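## Task

Nests N1, N2, N3 and N4 each carry one of the plates E01, E07, E10 and E70, and only the ID labels tell which plate sits where. First stack them in rack S1, bottom to top: E10, E07, E70, E01. E10 lies flat on the rack floor, each later plate is fully seated in the one beneath, and every plate has its labelled short end toward the rack's front (the side facing the viewer). Next, release the plates and press the START key on post KP until it latches; do this only when that stack is complete and correct, because START counts as pressed the moment it lights. Then return each plate to the nest it came from, lying flat inside the locators with well A1 at the corner marked A1, while START stays latched. Nothing may depend on the gripper to stay in place: release and move the gripper away before finishing.

## Robot and tools

Robot: one four-axis arm with a gripper that always stays level. Joints from base outward: lift (prismatic, 0.000 to 0.550 m), shoulder (-2.000 to 2.000 rad), elbow (-2.800 to 2.800 rad), wrist yaw (-12.566 to 12.566 rad). The controlled point, end_effector_position, is the midpoint between the two rubber finger pads, about 2-3 cm behind the fingertips. Fingers point along the gripper's +x and close along its y. The fingertips cannot touch each other (minimum gap 0.066 m, maximum 0.140 m), so a key is pushed with a single fingertip. If the elbow reading gets within 0.4 rad of zero the arm may fold and fault.

Frames: the scene frame has its origin on the table surface under the arm base, +z up, +y to the left when looking along +x. Results report end_effector_position (m) and end_effector_quat_wxyz in this frame; the printed position can be slightly wrong, more so at long reach.

Plate facts: on each labelled plate, well A1 sits at the labelled short end, in the corner opposite the labelled long side.

Tool execute_actions(actions): actions is a list of actions; each action is a table of 0 to 15 rows, each row applied for one 1/30 s step, with the last row repeated if the table is short of 15. An empty list just returns state and images. Each row has five numbers, each in [-1, 1]: dx, dy, dz, rz, opening. The first four are an offset, expressed in the gripper's own axes, from the hand pose measured when that action began (for a call's first action, the last pose reported in the scene). All rows in an action are relative to that same starting pose, not chained. Scale: 1.0 equals 0.6 m for dx, dy, dz and 180 degrees for rz; rz rotates about the gripper z axis from +x toward +y. opening is absolute, not an offset: +1 fully open (0.140 m), -1 closed (0.066 m gap). Fully open to closed takes at least about 0.6 s.

Each control step limits the commanded pose to within 70 mm and 16 degrees of the measured one, then damped inverse kinematics drives the joints. A distant target is not reached in one action, and afterward the arm only continues to the last clipped pose, so send the remainder next. Because offsets start from the measured pose, repeating a small offset into a rigid surface does not increase force, but into something that yields it keeps going.

Tool move(target, speed, blocking): target is one row of five numbers as above, an offset from the pose in the scene's latest result that reports one, plus absolute opening (sent at the start). Straight path, 0.5 to 10 s long; longer paths stop short at 10 s. speed is the path's top linear speed in m/s, 0.002 to 0.5 (default 0.25), with turning capped at twice that value in rad/s. The path does not slow for obstacles, the hand can lag, deviate or overshoot speed (notably with a nearly straight arm); faster contact and targets set deeper past a contact hit and press harder. blocking=false returns after 0.5 s while motion continues; until a result shows the move finished, other moves and action rows are rejected, so use wait or stop. The result adds a move: line giving the end state (done = settled near target; or off_target, moving, held, fault), acting limits, and distance to target. held means a check blocked the last step; limits=paced means the sent pose was clipped; limits=held means some steps were blocked, after which the arm may surge faster than speed.

Tool wait(seconds): 0 to 10 s, arm keeps its last command; returns early when a running move ends.

Tool stop(): brakes a running move to rest; needs stopping distance, more when fast; fingers continue.

Tool zoom_image(camera, region): camera is cam_high (672x504), cam_low (672x504) or cam_wrist (616x616); region [x0, y0, x1, y1] in pixels from the top-left, at most 504x504. Use it to read ID labels and check seating.

Tool finished_scene(scene): ends the given scene after the last command is held; irreversible; reports success.

Result lines: Joint positions lists lift, shoulder, elbow, wrist yaw, then pad gap in m. grip_measured gives finger opening on the command scale; readings may be off by about 1 mm consistently. Hand target is where the controller is currently heading. Step readings list positions at some steps; HELD marks a step partly blocked. A pose unreachable line means the clearance check altered or blocked the command. MOTOR HOT appears from 85 °C; at 100 °C an OVER-TEMPERATURE FAULT brakes the arm until it cools. A torque fault (contact torque reaching a joint's limit: lift 55.2 N, shoulder 8.28 N m, elbow 4.14 N m, wrist yaw 1.38 N m, held load included) halts the arm 10 s and discards the rest of the call.

Gripping: to hold, command an opening below grip_measured; about 0.04 lower is firm, less is gentler. Pad force tops out near 18 N; a quick close can squeeze harder and sometimes forces the fingers open.

Avoid: pressing START before the stack is exactly right (lighting counts); long falls of plates (a few mm on set-down is fine); knocking anything off the table; hard hits, slams, fast pushes and deep targets past contact; holding loads longer than needed (heat). Loose objects may occasionally be nudged by outside forces, so recheck before finishing.

Each tool is called in YAML: its name, and indented under it one key for each argument.

## Session

execute_actions:
  actions: []

Scene clock: 0.00 s.
end_effector_position=(+0.4020, -0.2959, +0.4636) grip_measured=+1.00 end_effector_quat_wxyz=(+0.763, +0.000, +0.000, -0.646)
Joint positions: [ 0.459  0.263  1.027 -2.695  0.14 ]
Hand target: +0.402, -0.296, +0.464; +0.763, +0.000, +0.000, -0.646

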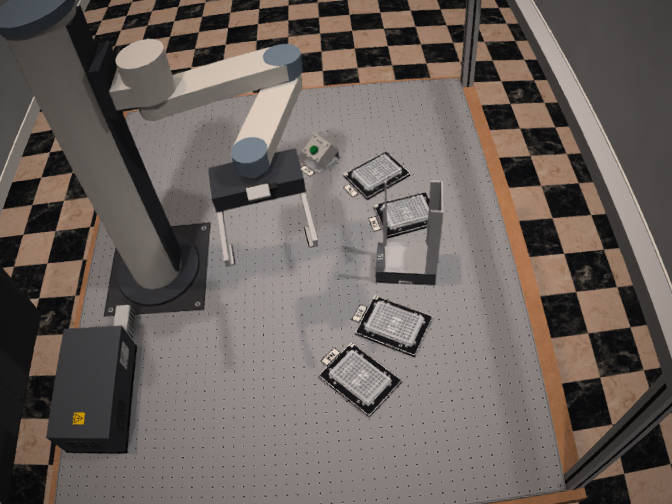

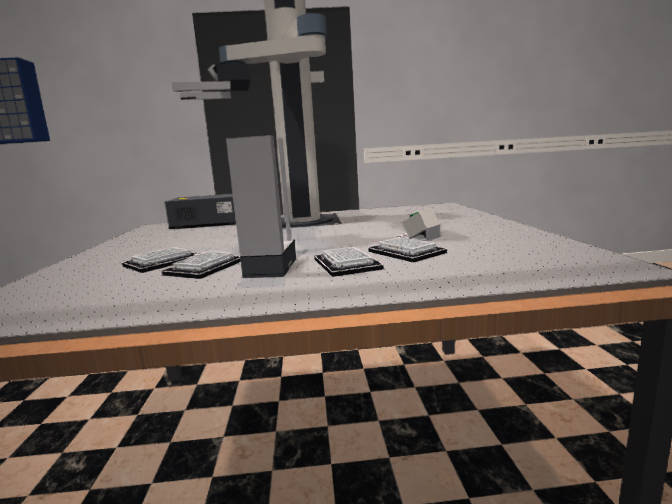

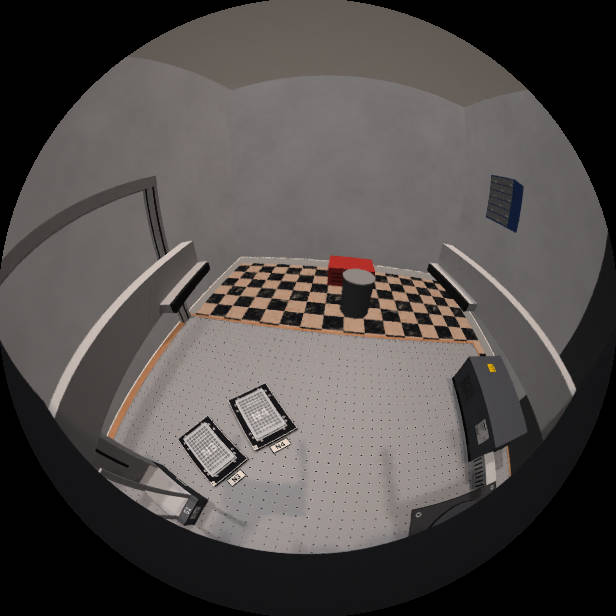

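zoom_image:
  camera: "cam_high"
  region: [290, 120, 470, 300]

zoom_image:
  camera: "cam_high"
  region: [300, 280, 450, 430]

zoom_image:
  camera: "cam_low"
  region: [110, 120, 460, 300]

move:
  target: [-0.4,0,-0.3,0.447,1]

Region (290, 120, 470, 300) of cam_high's 672x504 image, scaled by 2.800, with more detail than that image has.

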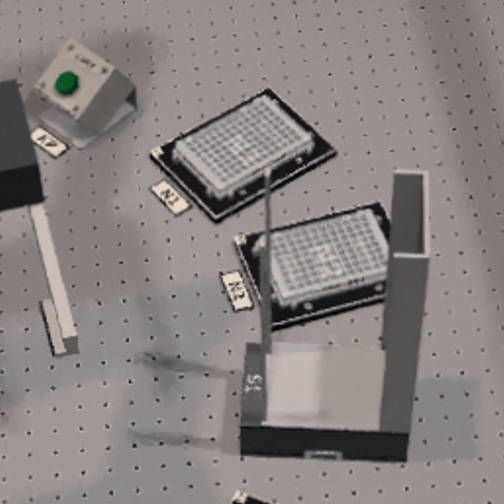

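Region (300, 280, 450, 430) of cam_high's 672x504 image, scaled by 3.360, with more detail than that image has.

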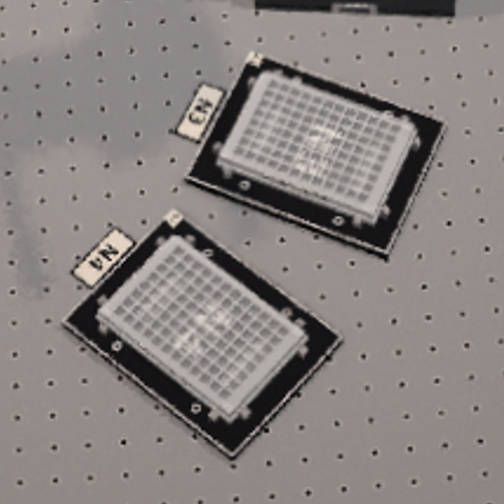

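Region (110, 120, 460, 300) of cam_low's 672x504 image, scaled by 1.440, with more detail than that image has; it fills the top 259 rows of this view, and the rest is white.

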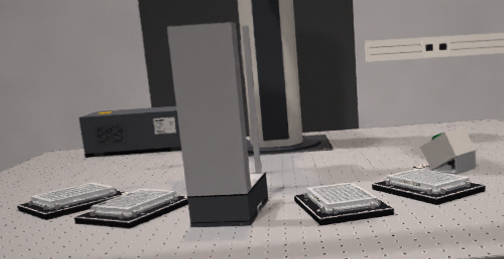

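Scene clock: 11.57 s.
end_effector_position=(+0.3624, -0.0592, +0.2836) grip_measured=+1.00 end_effector_quat_wxyz=(+1.000, +0.000, +0.000, -0.000)
Joint positions: [ 0.279  0.     0.249 -0.25   0.14 ]
Hand target: +0.362, -0.059, +0.284; +1.000, +0.000, +0.000, -0.000
Off the commanded pose: 0.000 m, 0 deg.
move: done

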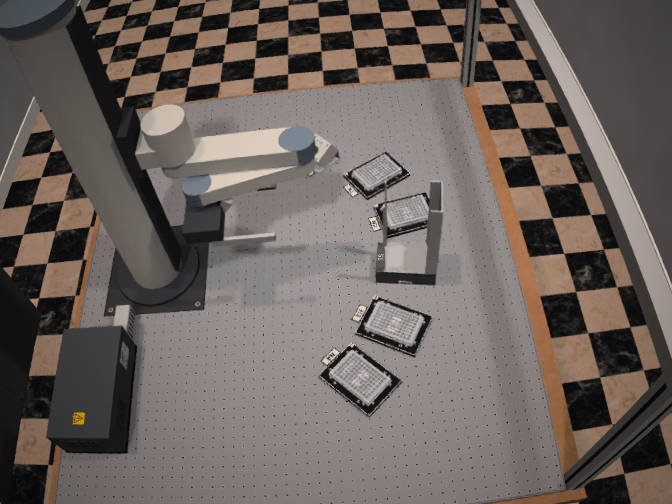

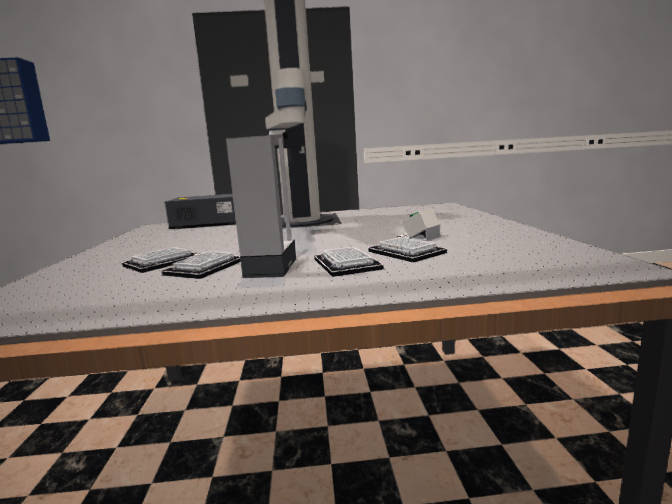

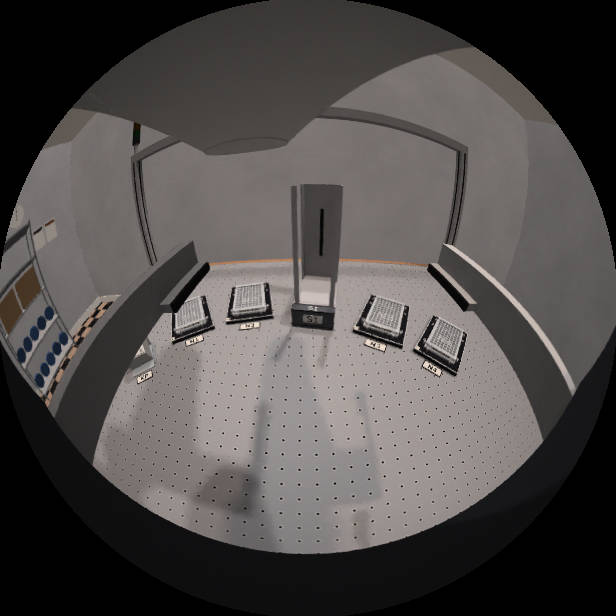

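move:
  target: [0.17,0,-0.25,0,1]

zoom_image:
  camera: "cam_wrist"
  region: [120, 120, 500, 400]

zoom_image:
  camera: "cam_low"
  region: [310, 225, 460, 285]

zoom_image:
  camera: "cam_low"
  region: [115, 235, 265, 295]

Scene clock: 18.90 s.
end_effector_position=(+0.4645, -0.0592, +0.1336) grip_measured=+1.00 end_effector_quat_wxyz=(+1.000, +0.000, +0.000, +0.000)
Joint positions: [ 0.129  0.649  0.61  -1.259  0.14 ]
Hand target: +0.464, -0.059, +0.134; +1.000, +0.000, +0.000, -0.000
Off the commanded pose: 0.000 m, 0 deg.
move: done

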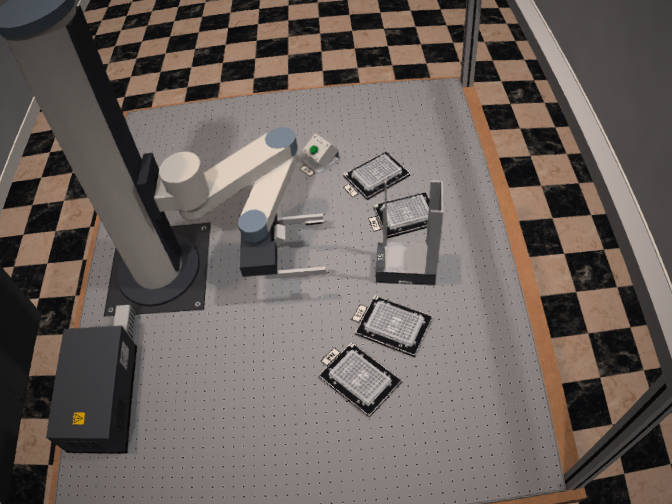

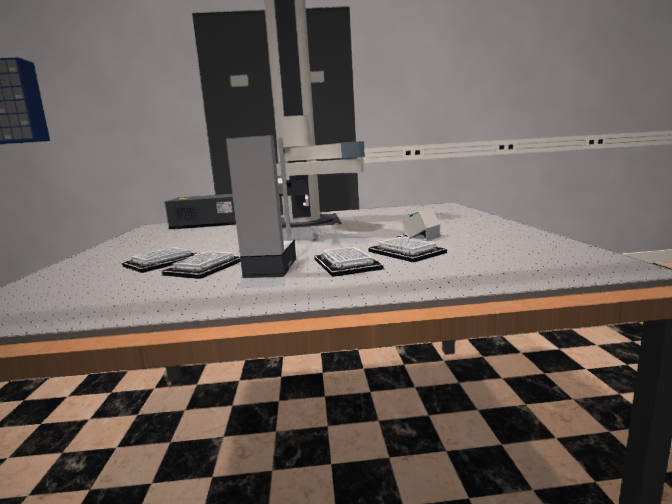

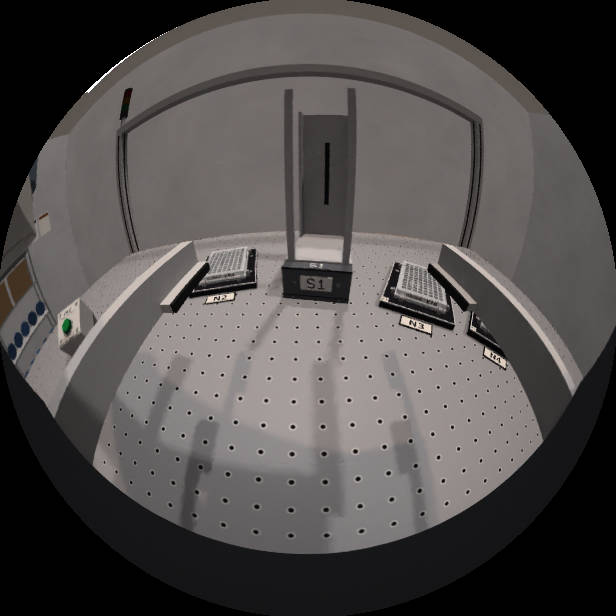

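Region (120, 120, 500, 400) of cam_wrist's 616x616 image, scaled by 1.326, with more detail than that image has; it fills the top 371 rows of this view, and the rest is white.

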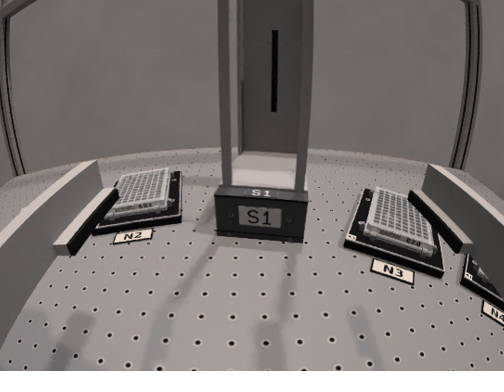

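Region (310, 225, 460, 285) of cam_low's 672x504 image, scaled by 3.360, with more detail than that image has; it fills the top 202 rows of this view, and the rest is white.

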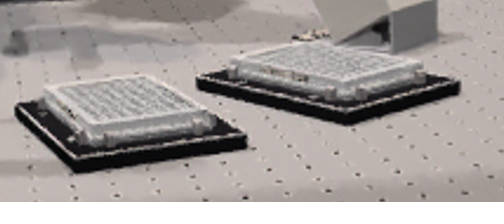

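Region (115, 235, 265, 295) of cam_low's 672x504 image, scaled by 3.360, with more detail than that image has; it fills the top 202 rows of this view, and the rest is white.

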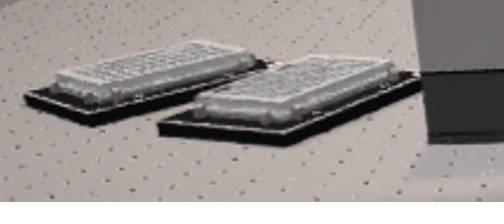

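zoom_image:
  camera: "cam_wrist"
  region: [190, 250, 270, 300]

move:
  target: [0,-0.33,-0.08,-0.21,1]

zoom_image:
  camera: "cam_wrist"
  region: [150, 200, 490, 400]

Region (190, 250, 270, 300) of cam_wrist's 616x616 image, scaled by 6.300, with more detail than that image has; it fills the top 315 rows of this view, and the rest is white.

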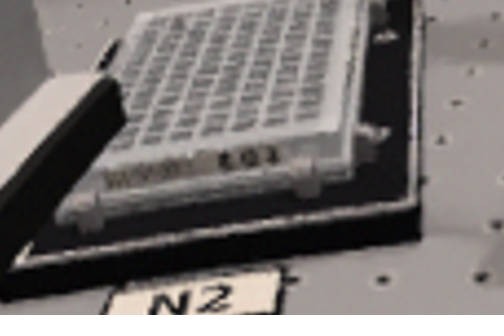

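Scene clock: 25.27 s.
end_effector_position=(+0.4645, -0.2572, +0.0855) grip_measured=+1.00 end_effector_quat_wxyz=(+0.946, +0.000, +0.000, -0.324)
Joint positions: [ 0.081  0.173  0.982 -1.814  0.14 ]
Hand target: +0.464, -0.257, +0.086; +0.946, +0.000, +0.000, -0.324
Off the commanded pose: 0.000 m, 0 deg.
move: done

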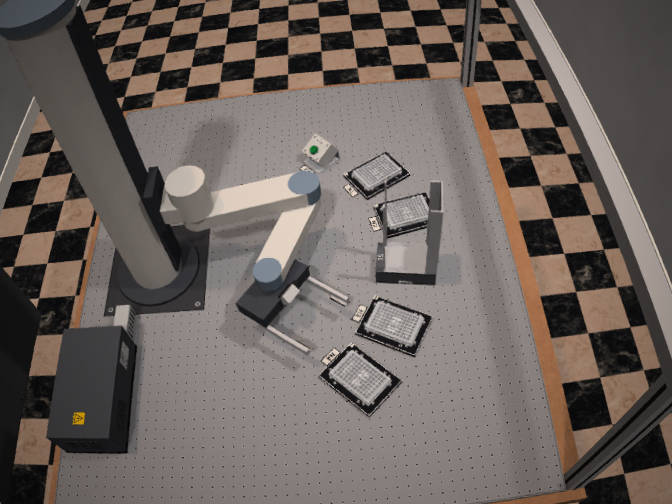

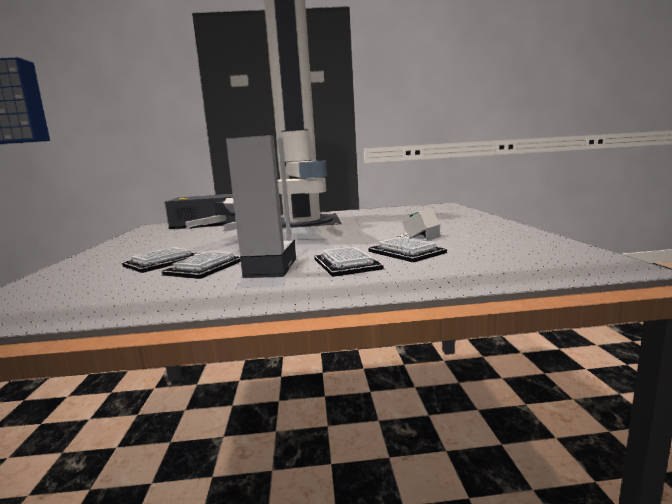

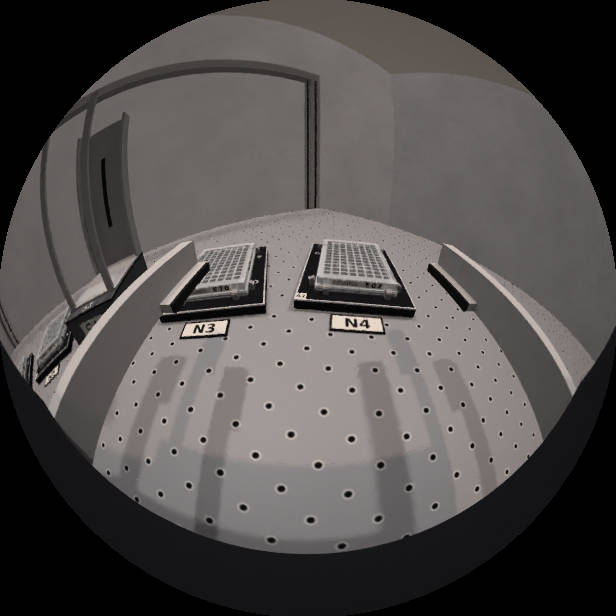

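Region (150, 200, 490, 400) of cam_wrist's 616x616 image, scaled by 1.482, with more detail than that image has; it fills the top 296 rows of this view, and the rest is white.

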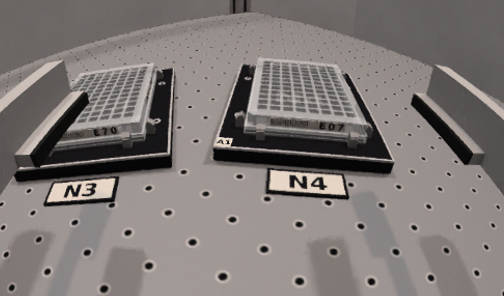

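move:
  target: [-0.37,0.656,0,0.365,1]

Scene clock: 31.97 s.
end_effector_position=(+0.5303, +0.1900, +0.0855) grip_measured=+1.00 end_effector_quat_wxyz=(+0.970, +0.000, +0.000, +0.241)
Joint positions: [ 0.081  1.407  1.05  -1.969  0.14 ]
Hand target: +0.530, +0.190, +0.086; +0.970, +0.000, +0.000, +0.241
Off the commanded pose: 0.000 m, 0 deg.
move: done

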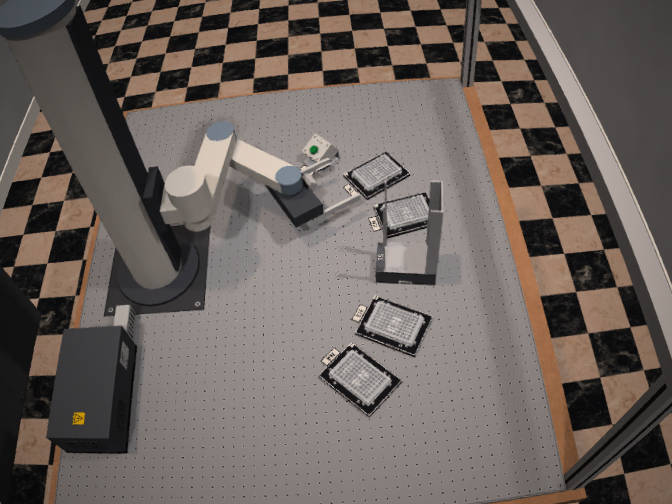

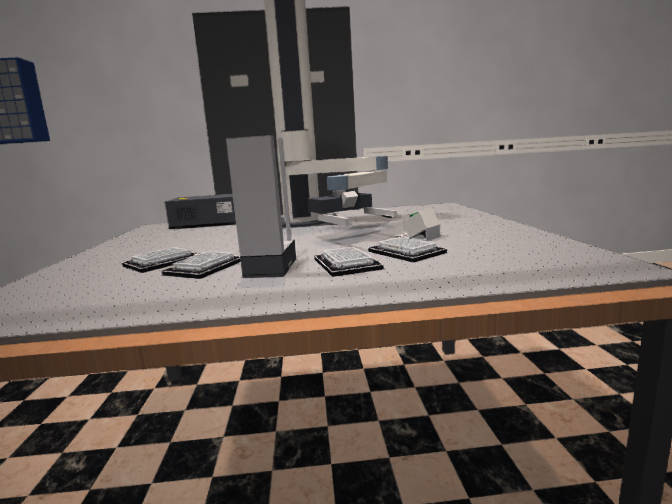

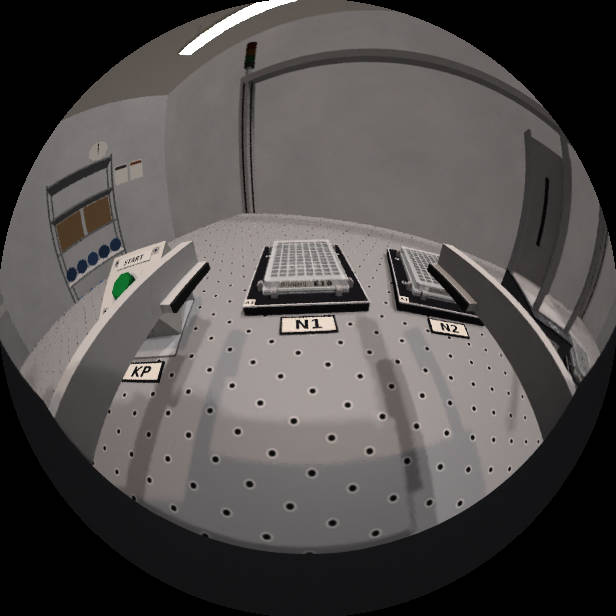

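move:
  target: [0.2,0.026,-0.065,0.022,0]
  speed: 0.15

zoom_image:
  camera: "cam_high"
  region: [300, 120, 440, 230]

Scene clock: 37.37 s.
end_effector_position=(+0.6290, +0.2601, +0.0465) grip_measured=+0.00 end_effector_quat_wxyz=(+0.961, +0.000, +0.000, +0.275)
Joint positions: [ 0.041  1.181  1.652 -2.276  0.103]
Hand target: +0.629, +0.260, +0.047; +0.961, +0.000, +0.000, +0.275
Off the commanded pose: 0.000 m, 0 deg.
move: done

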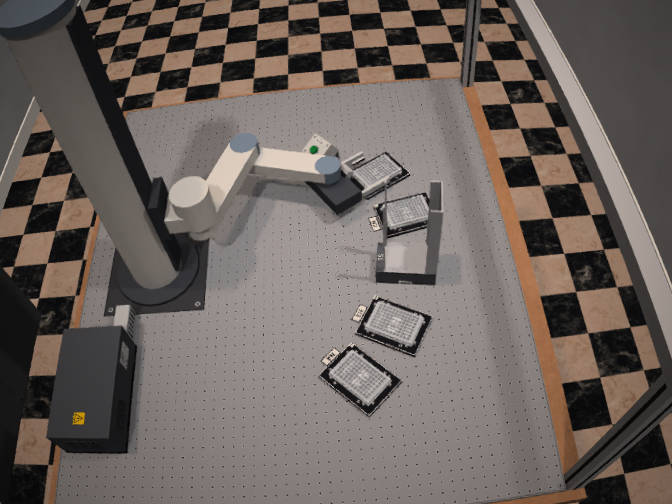

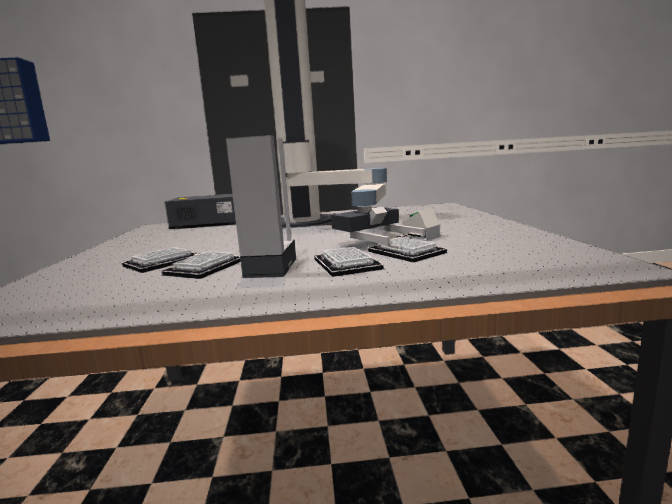

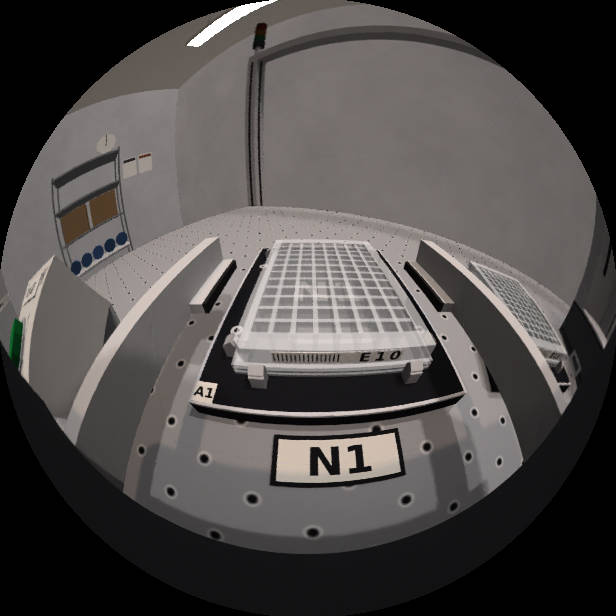

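Region (300, 120, 440, 230) of cam_high's 672x504 image, scaled by 3.600, with more detail than that image has; it fills the top 396 rows of this view, and the rest is white.

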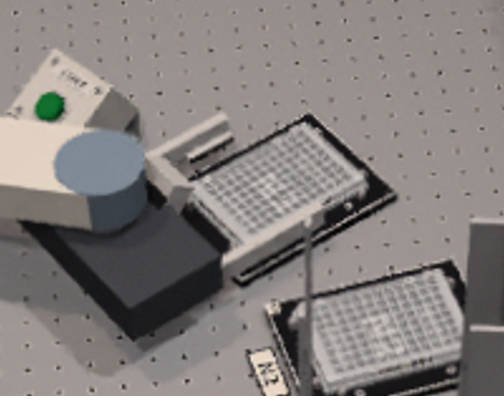

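move:
  target: [0.05,-0.005,-0.03,0.011,0]
  speed: 0.06

zoom_image:
  camera: "cam_low"
  region: [340, 200, 460, 270]

Scene clock: 42.57 s.
end_effector_position=(+0.6560, +0.2734, +0.0285) grip_measured=+0.00 end_effector_quat_wxyz=(+0.956, +0.000, +0.000, +0.292)
Joint positions: [ 0.023  1.085  1.836 -2.329  0.103]
Hand target: +0.656, +0.273, +0.028; +0.957, +0.000, +0.000, +0.292
Off the commanded pose: 0.000 m, 0 deg.
move: done

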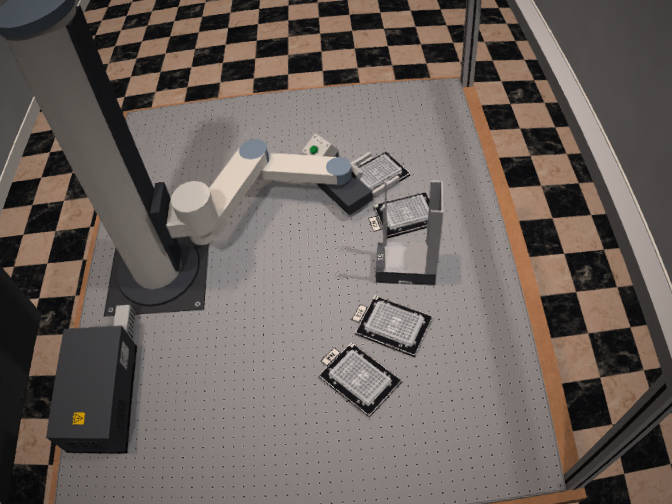

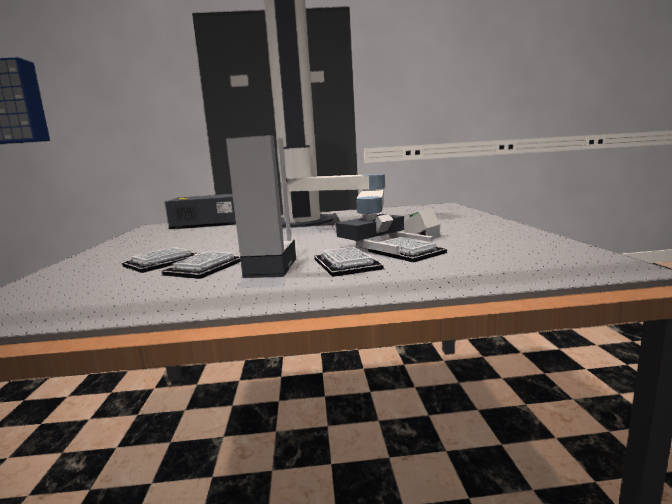

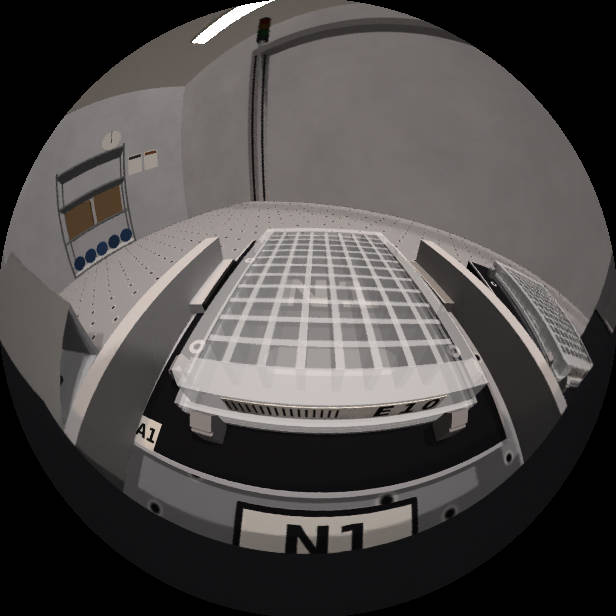

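Region (340, 200, 460, 270) of cam_low's 672x504 image, scaled by 4.200, with more detail than that image has; it fills the top 294 rows of this view, and the rest is white.

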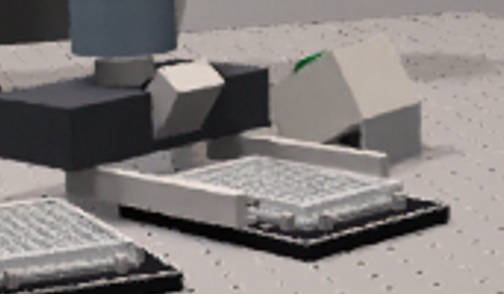

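move:
  target: [0.005,-0.005,-0.005,-0.002,-0.35]
  speed: 0.02

zoom_image:
  camera: "cam_wrist"
  region: [130, 200, 510, 460]

zoom_image:
  camera: "cam_low"
  region: [370, 225, 450, 265]

Scene clock: 48.17 s.
end_effector_position=(+0.6595, +0.2729, +0.0271) grip_measured=-0.35 end_effector_quat_wxyz=(+0.957, +0.000, +0.000, +0.290)
Joint positions: [ 0.022  1.073  1.854 -2.338  0.09 ]
Hand target: +0.660, +0.273, +0.025; +0.957, +0.000, +0.000, +0.289
Off the commanded pose: 0.002 m, 0 deg.
move: done

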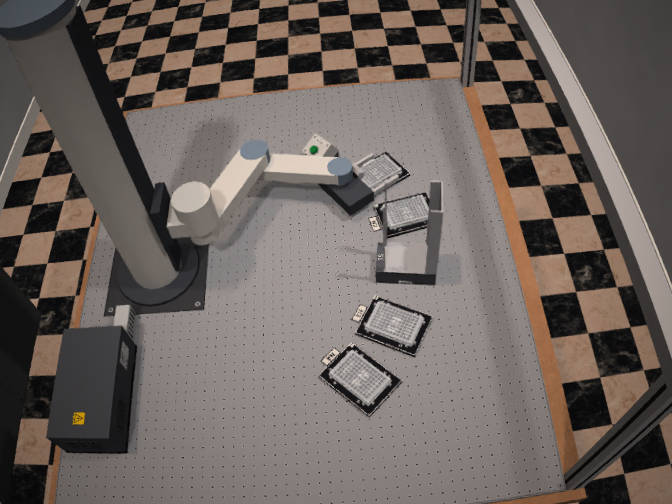

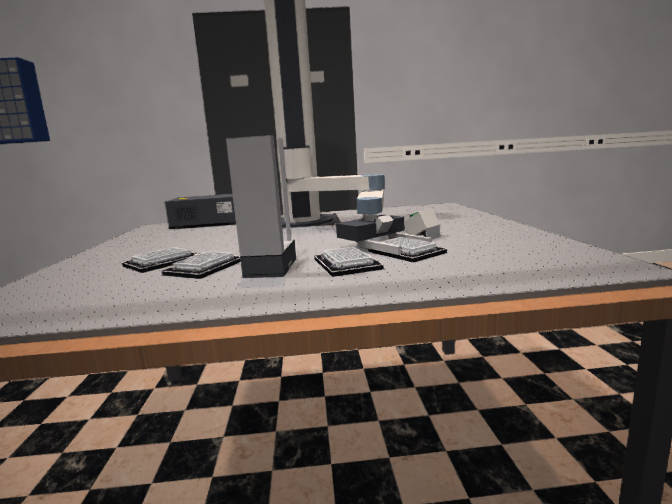

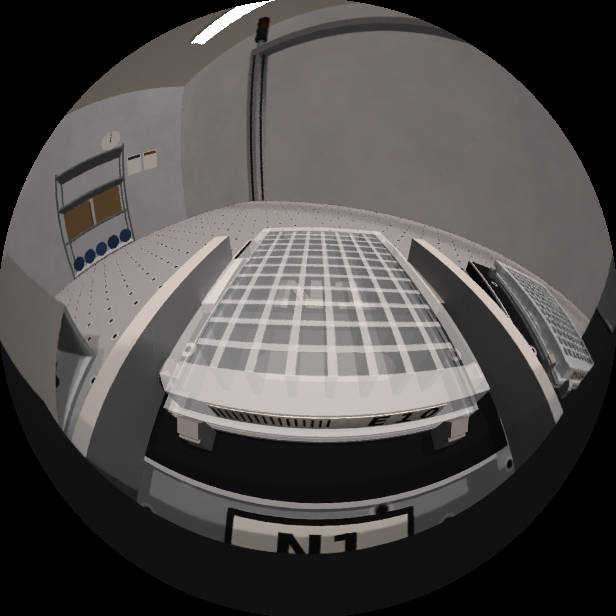

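Region (130, 200, 510, 460) of cam_wrist's 616x616 image, scaled by 1.326, with more detail than that image has; it fills the top 345 rows of this view, and the rest is white.

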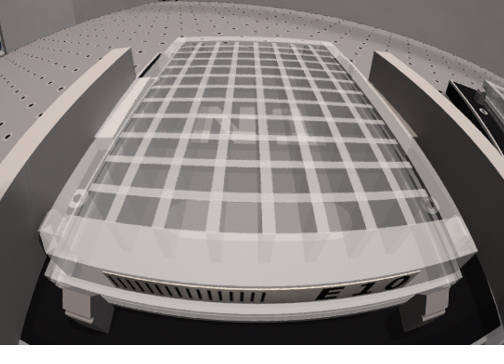

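Region (370, 225, 450, 265) of cam_low's 672x504 image, scaled by 6.300, with more detail than that image has.

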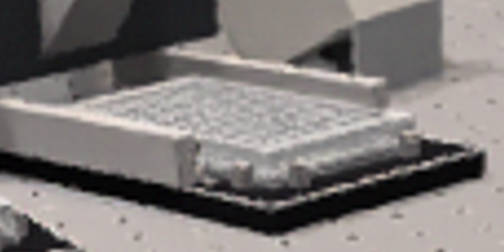

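execute_actions:
  actions:
    - [[0,-0.002,0.005,0,-0.42]]
    - [[0,0,0,0,-0.47]]
    - [[0,0,0,0,-0.52]]

execute_actions:
  actions:
    - [[0,0,0,0,-0.57]]
    - [[0,0,0,0,-0.57]]

Scene clock: 53.03 s.
end_effector_position=(+0.6591, +0.2742, +0.0301) grip_measured=-0.44 end_effector_quat_wxyz=(+0.956, +0.000, +0.000, +0.293)
Joint positions: [ 0.025  1.074  1.856 -2.334  0.087]
Hand target: +0.659, +0.274, +0.030; +0.956, +0.000, +0.000, +0.294
Off the commanded pose: 0.000 m, 0 deg.
Step readings (end_effector_position; steps 1 to 15: 1st action; 16 to 30: 2nd action; 31 to 45: 3rd action):
0: (+0.6595, +0.2729, +0.0271)
1: (+0.6596, +0.2729, +0.0271)
2: (+0.6593, +0.2739, +0.0274)
4: (+0.6593, +0.2739, +0.0303)
8: (+0.6594, +0.2739, +0.0301)
15: (+0.6594, +0.2739, +0.0301)
16: (+0.6593, +0.2739, +0.0301)
17: (+0.6591, +0.2743, +0.0301)
19: (+0.6591, +0.2743, +0.0301)
23: (+0.6591, +0.2743, +0.0301)
30: (+0.6591, +0.2743, +0.0301)
31: (+0.6591, +0.2743, +0.0301)
32: (+0.6591, +0.2743, +0.0301)
34: (+0.6591, +0.2742, +0.0301)
38: (+0.6591, +0.2742, +0.0301)
45: end_effector_position above

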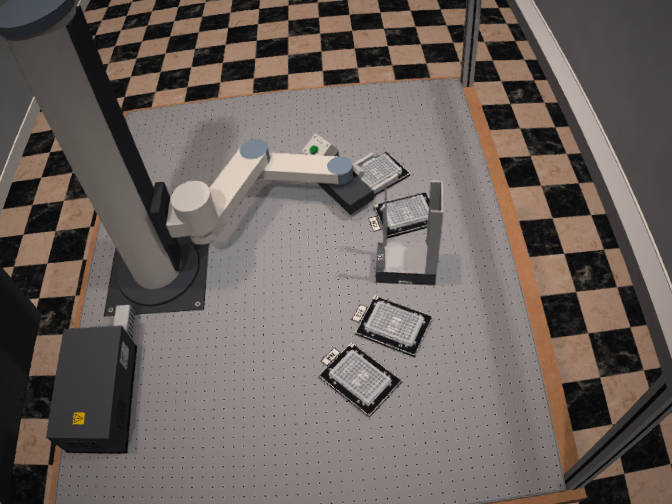

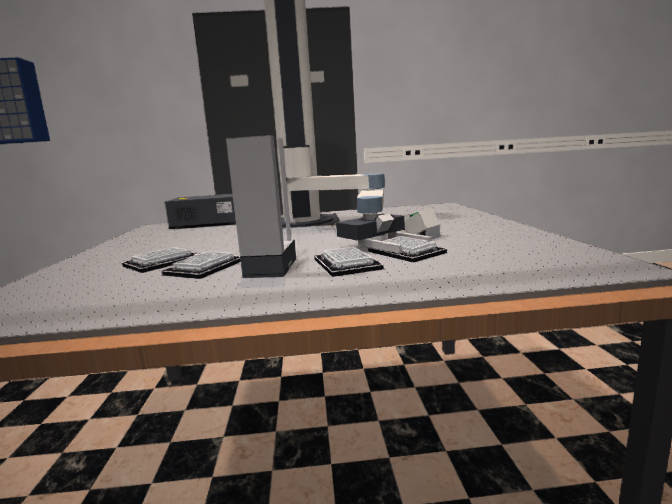

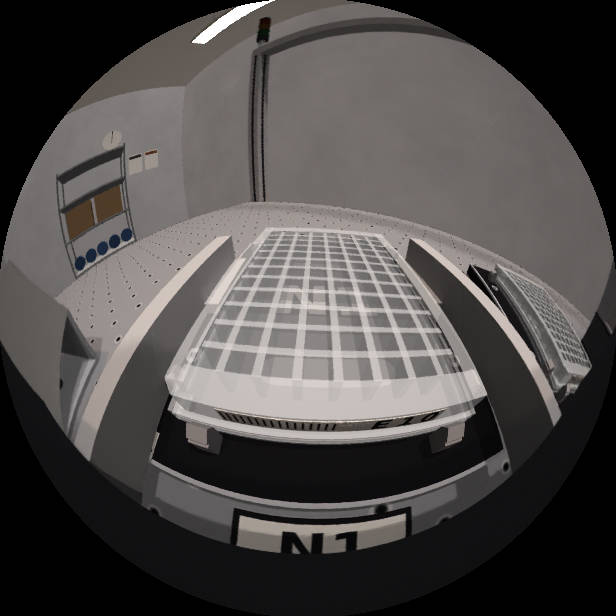

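Scene clock: 54.03 s.
end_effector_position=(+0.6590, +0.2742, +0.0301) grip_measured=-0.44 end_effector_quat_wxyz=(+0.956, +0.000, +0.000, +0.293)
Joint positions: [ 0.025  1.074  1.856 -2.335  0.087]
Hand target: +0.659, +0.274, +0.030; +0.956, +0.000, +0.000, +0.293
Off the commanded pose: 0.000 m, 0 deg.
Step readings (end_effector_position; steps 1 to 15: 1st action; 16 to 30: 2nd action):
0: (+0.6591, +0.2742, +0.0301)
1: (+0.6591, +0.2742, +0.0301)
2: (+0.6591, +0.2742, +0.0301)
4: (+0.6591, +0.2742, +0.0301)
8: (+0.6591, +0.2742, +0.0301)
15: (+0.6591, +0.2742, +0.0301)
16: (+0.6591, +0.2742, +0.0301)
17: (+0.6590, +0.2742, +0.0301)
19: (+0.6590, +0.2742, +0.0301)
23: (+0.6590, +0.2742, +0.0301)
30: end_effector_position above

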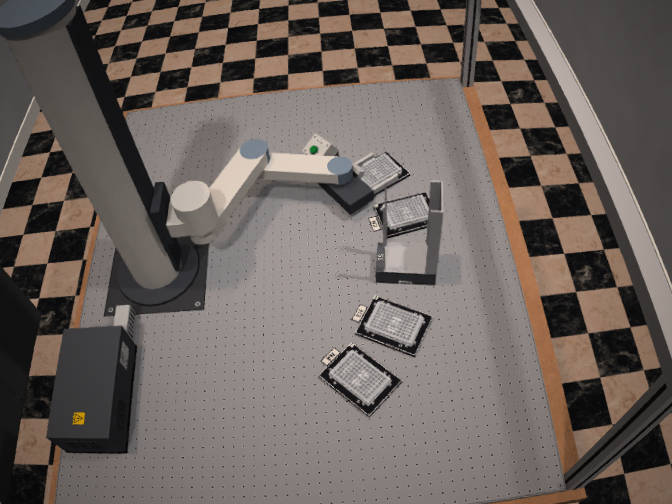

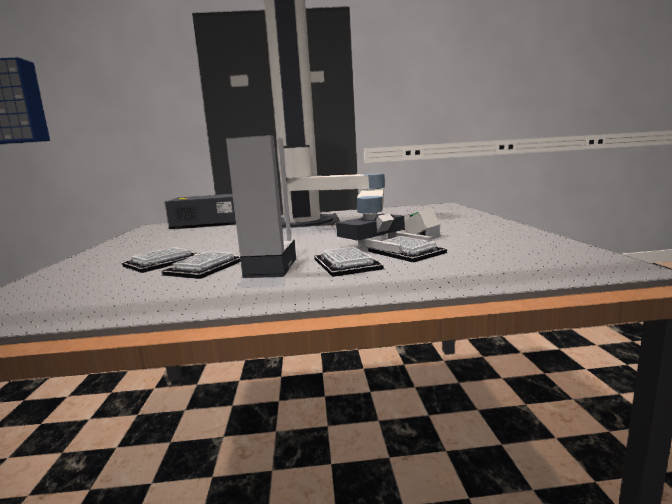

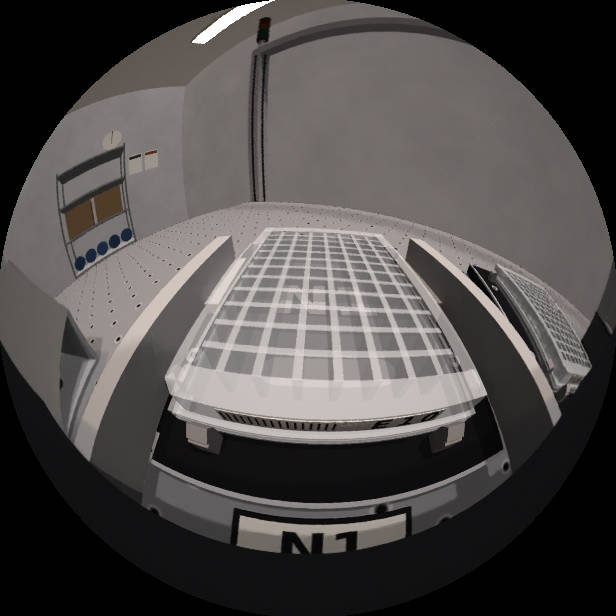

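execute_actions:
  actions:
    - [[0,0,0,0,-0.33]]
    - [[-0.008,-0.002,0.004,0,-0.33]]
    - [[0,0,0,0,-0.44]]
    - [[0,0,0,0,-0.5]]

zoom_image:
  camera: "cam_wrist"
  region: [130, 200, 510, 460]

zoom_image:
  camera: "cam_low"
  region: [370, 225, 450, 265]

Scene clock: 62.60 s.
end_effector_position=(+0.6549, +0.2725, +0.0329) grip_measured=-0.48 end_effector_quat_wxyz=(+0.955, +0.000, +0.000, +0.296)
Joint positions: [ 0.028  1.086  1.828 -2.314  0.085]
Hand target: +0.655, +0.272, +0.033; +0.955, +0.000, +0.000, +0.296
Off the commanded pose: 0.001 m, 0 deg.
Step readings (end_effector_position; steps 1 to 15: 1st action; 16 to 30: 2nd action; 31 to 45: 3rd action; 46 to 60: 4th action):
0: (+0.6590, +0.2742, +0.0301)
1: (+0.6590, +0.2742, +0.0301)
2: (+0.6590, +0.2742, +0.0301)
4: (+0.6590, +0.2742, +0.0301)
8: (+0.6590, +0.2742, +0.0301)
15: (+0.6590, +0.2742, +0.0301)
16: (+0.6590, +0.2742, +0.0301)
17: (+0.6582, +0.2734, +0.0306)
19: (+0.6559, +0.2703, +0.0327)
23: (+0.6558, +0.2704, +0.0326)
30: (+0.6558, +0.2704, +0.0326)
31: (+0.6558, +0.2704, +0.0326)
32: (+0.6552, +0.2719, +0.0326)
34: (+0.6552, +0.2718, +0.0326)
38: (+0.6552, +0.2718, +0.0326)
45: (+0.6552, +0.2718, +0.0326)
46: (+0.6552, +0.2718, +0.0326)
47: (+0.6549, +0.2725, +0.0327)
49: (+0.6549, +0.2725, +0.0329)
53: (+0.6549, +0.2725, +0.0329)
60: end_effector_position above

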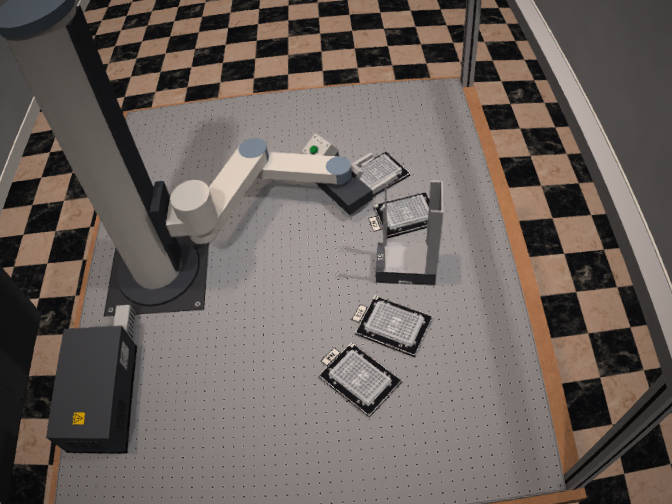

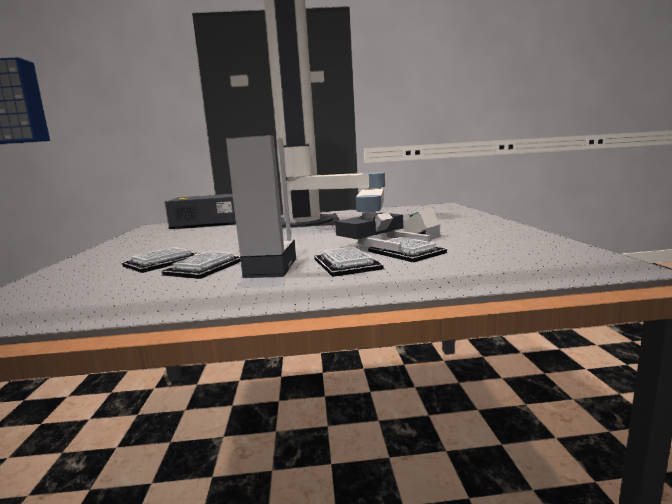

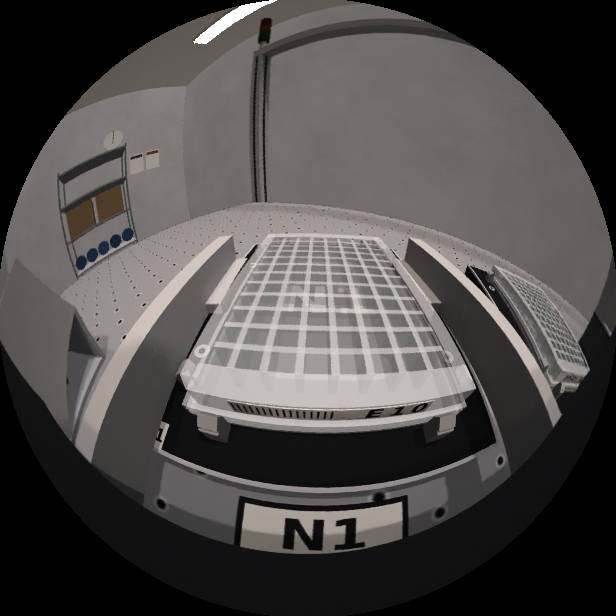

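Region (130, 200, 510, 460) of cam_wrist's 616x616 image, scaled by 1.326, with more detail than that image has; it fills the top 345 rows of this view, and the rest is white.

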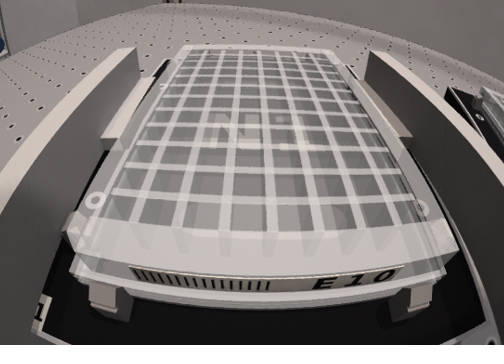

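Region (370, 225, 450, 265) of cam_low's 672x504 image, scaled by 6.300, with more detail than that image has.

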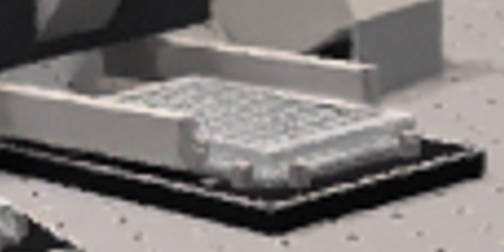

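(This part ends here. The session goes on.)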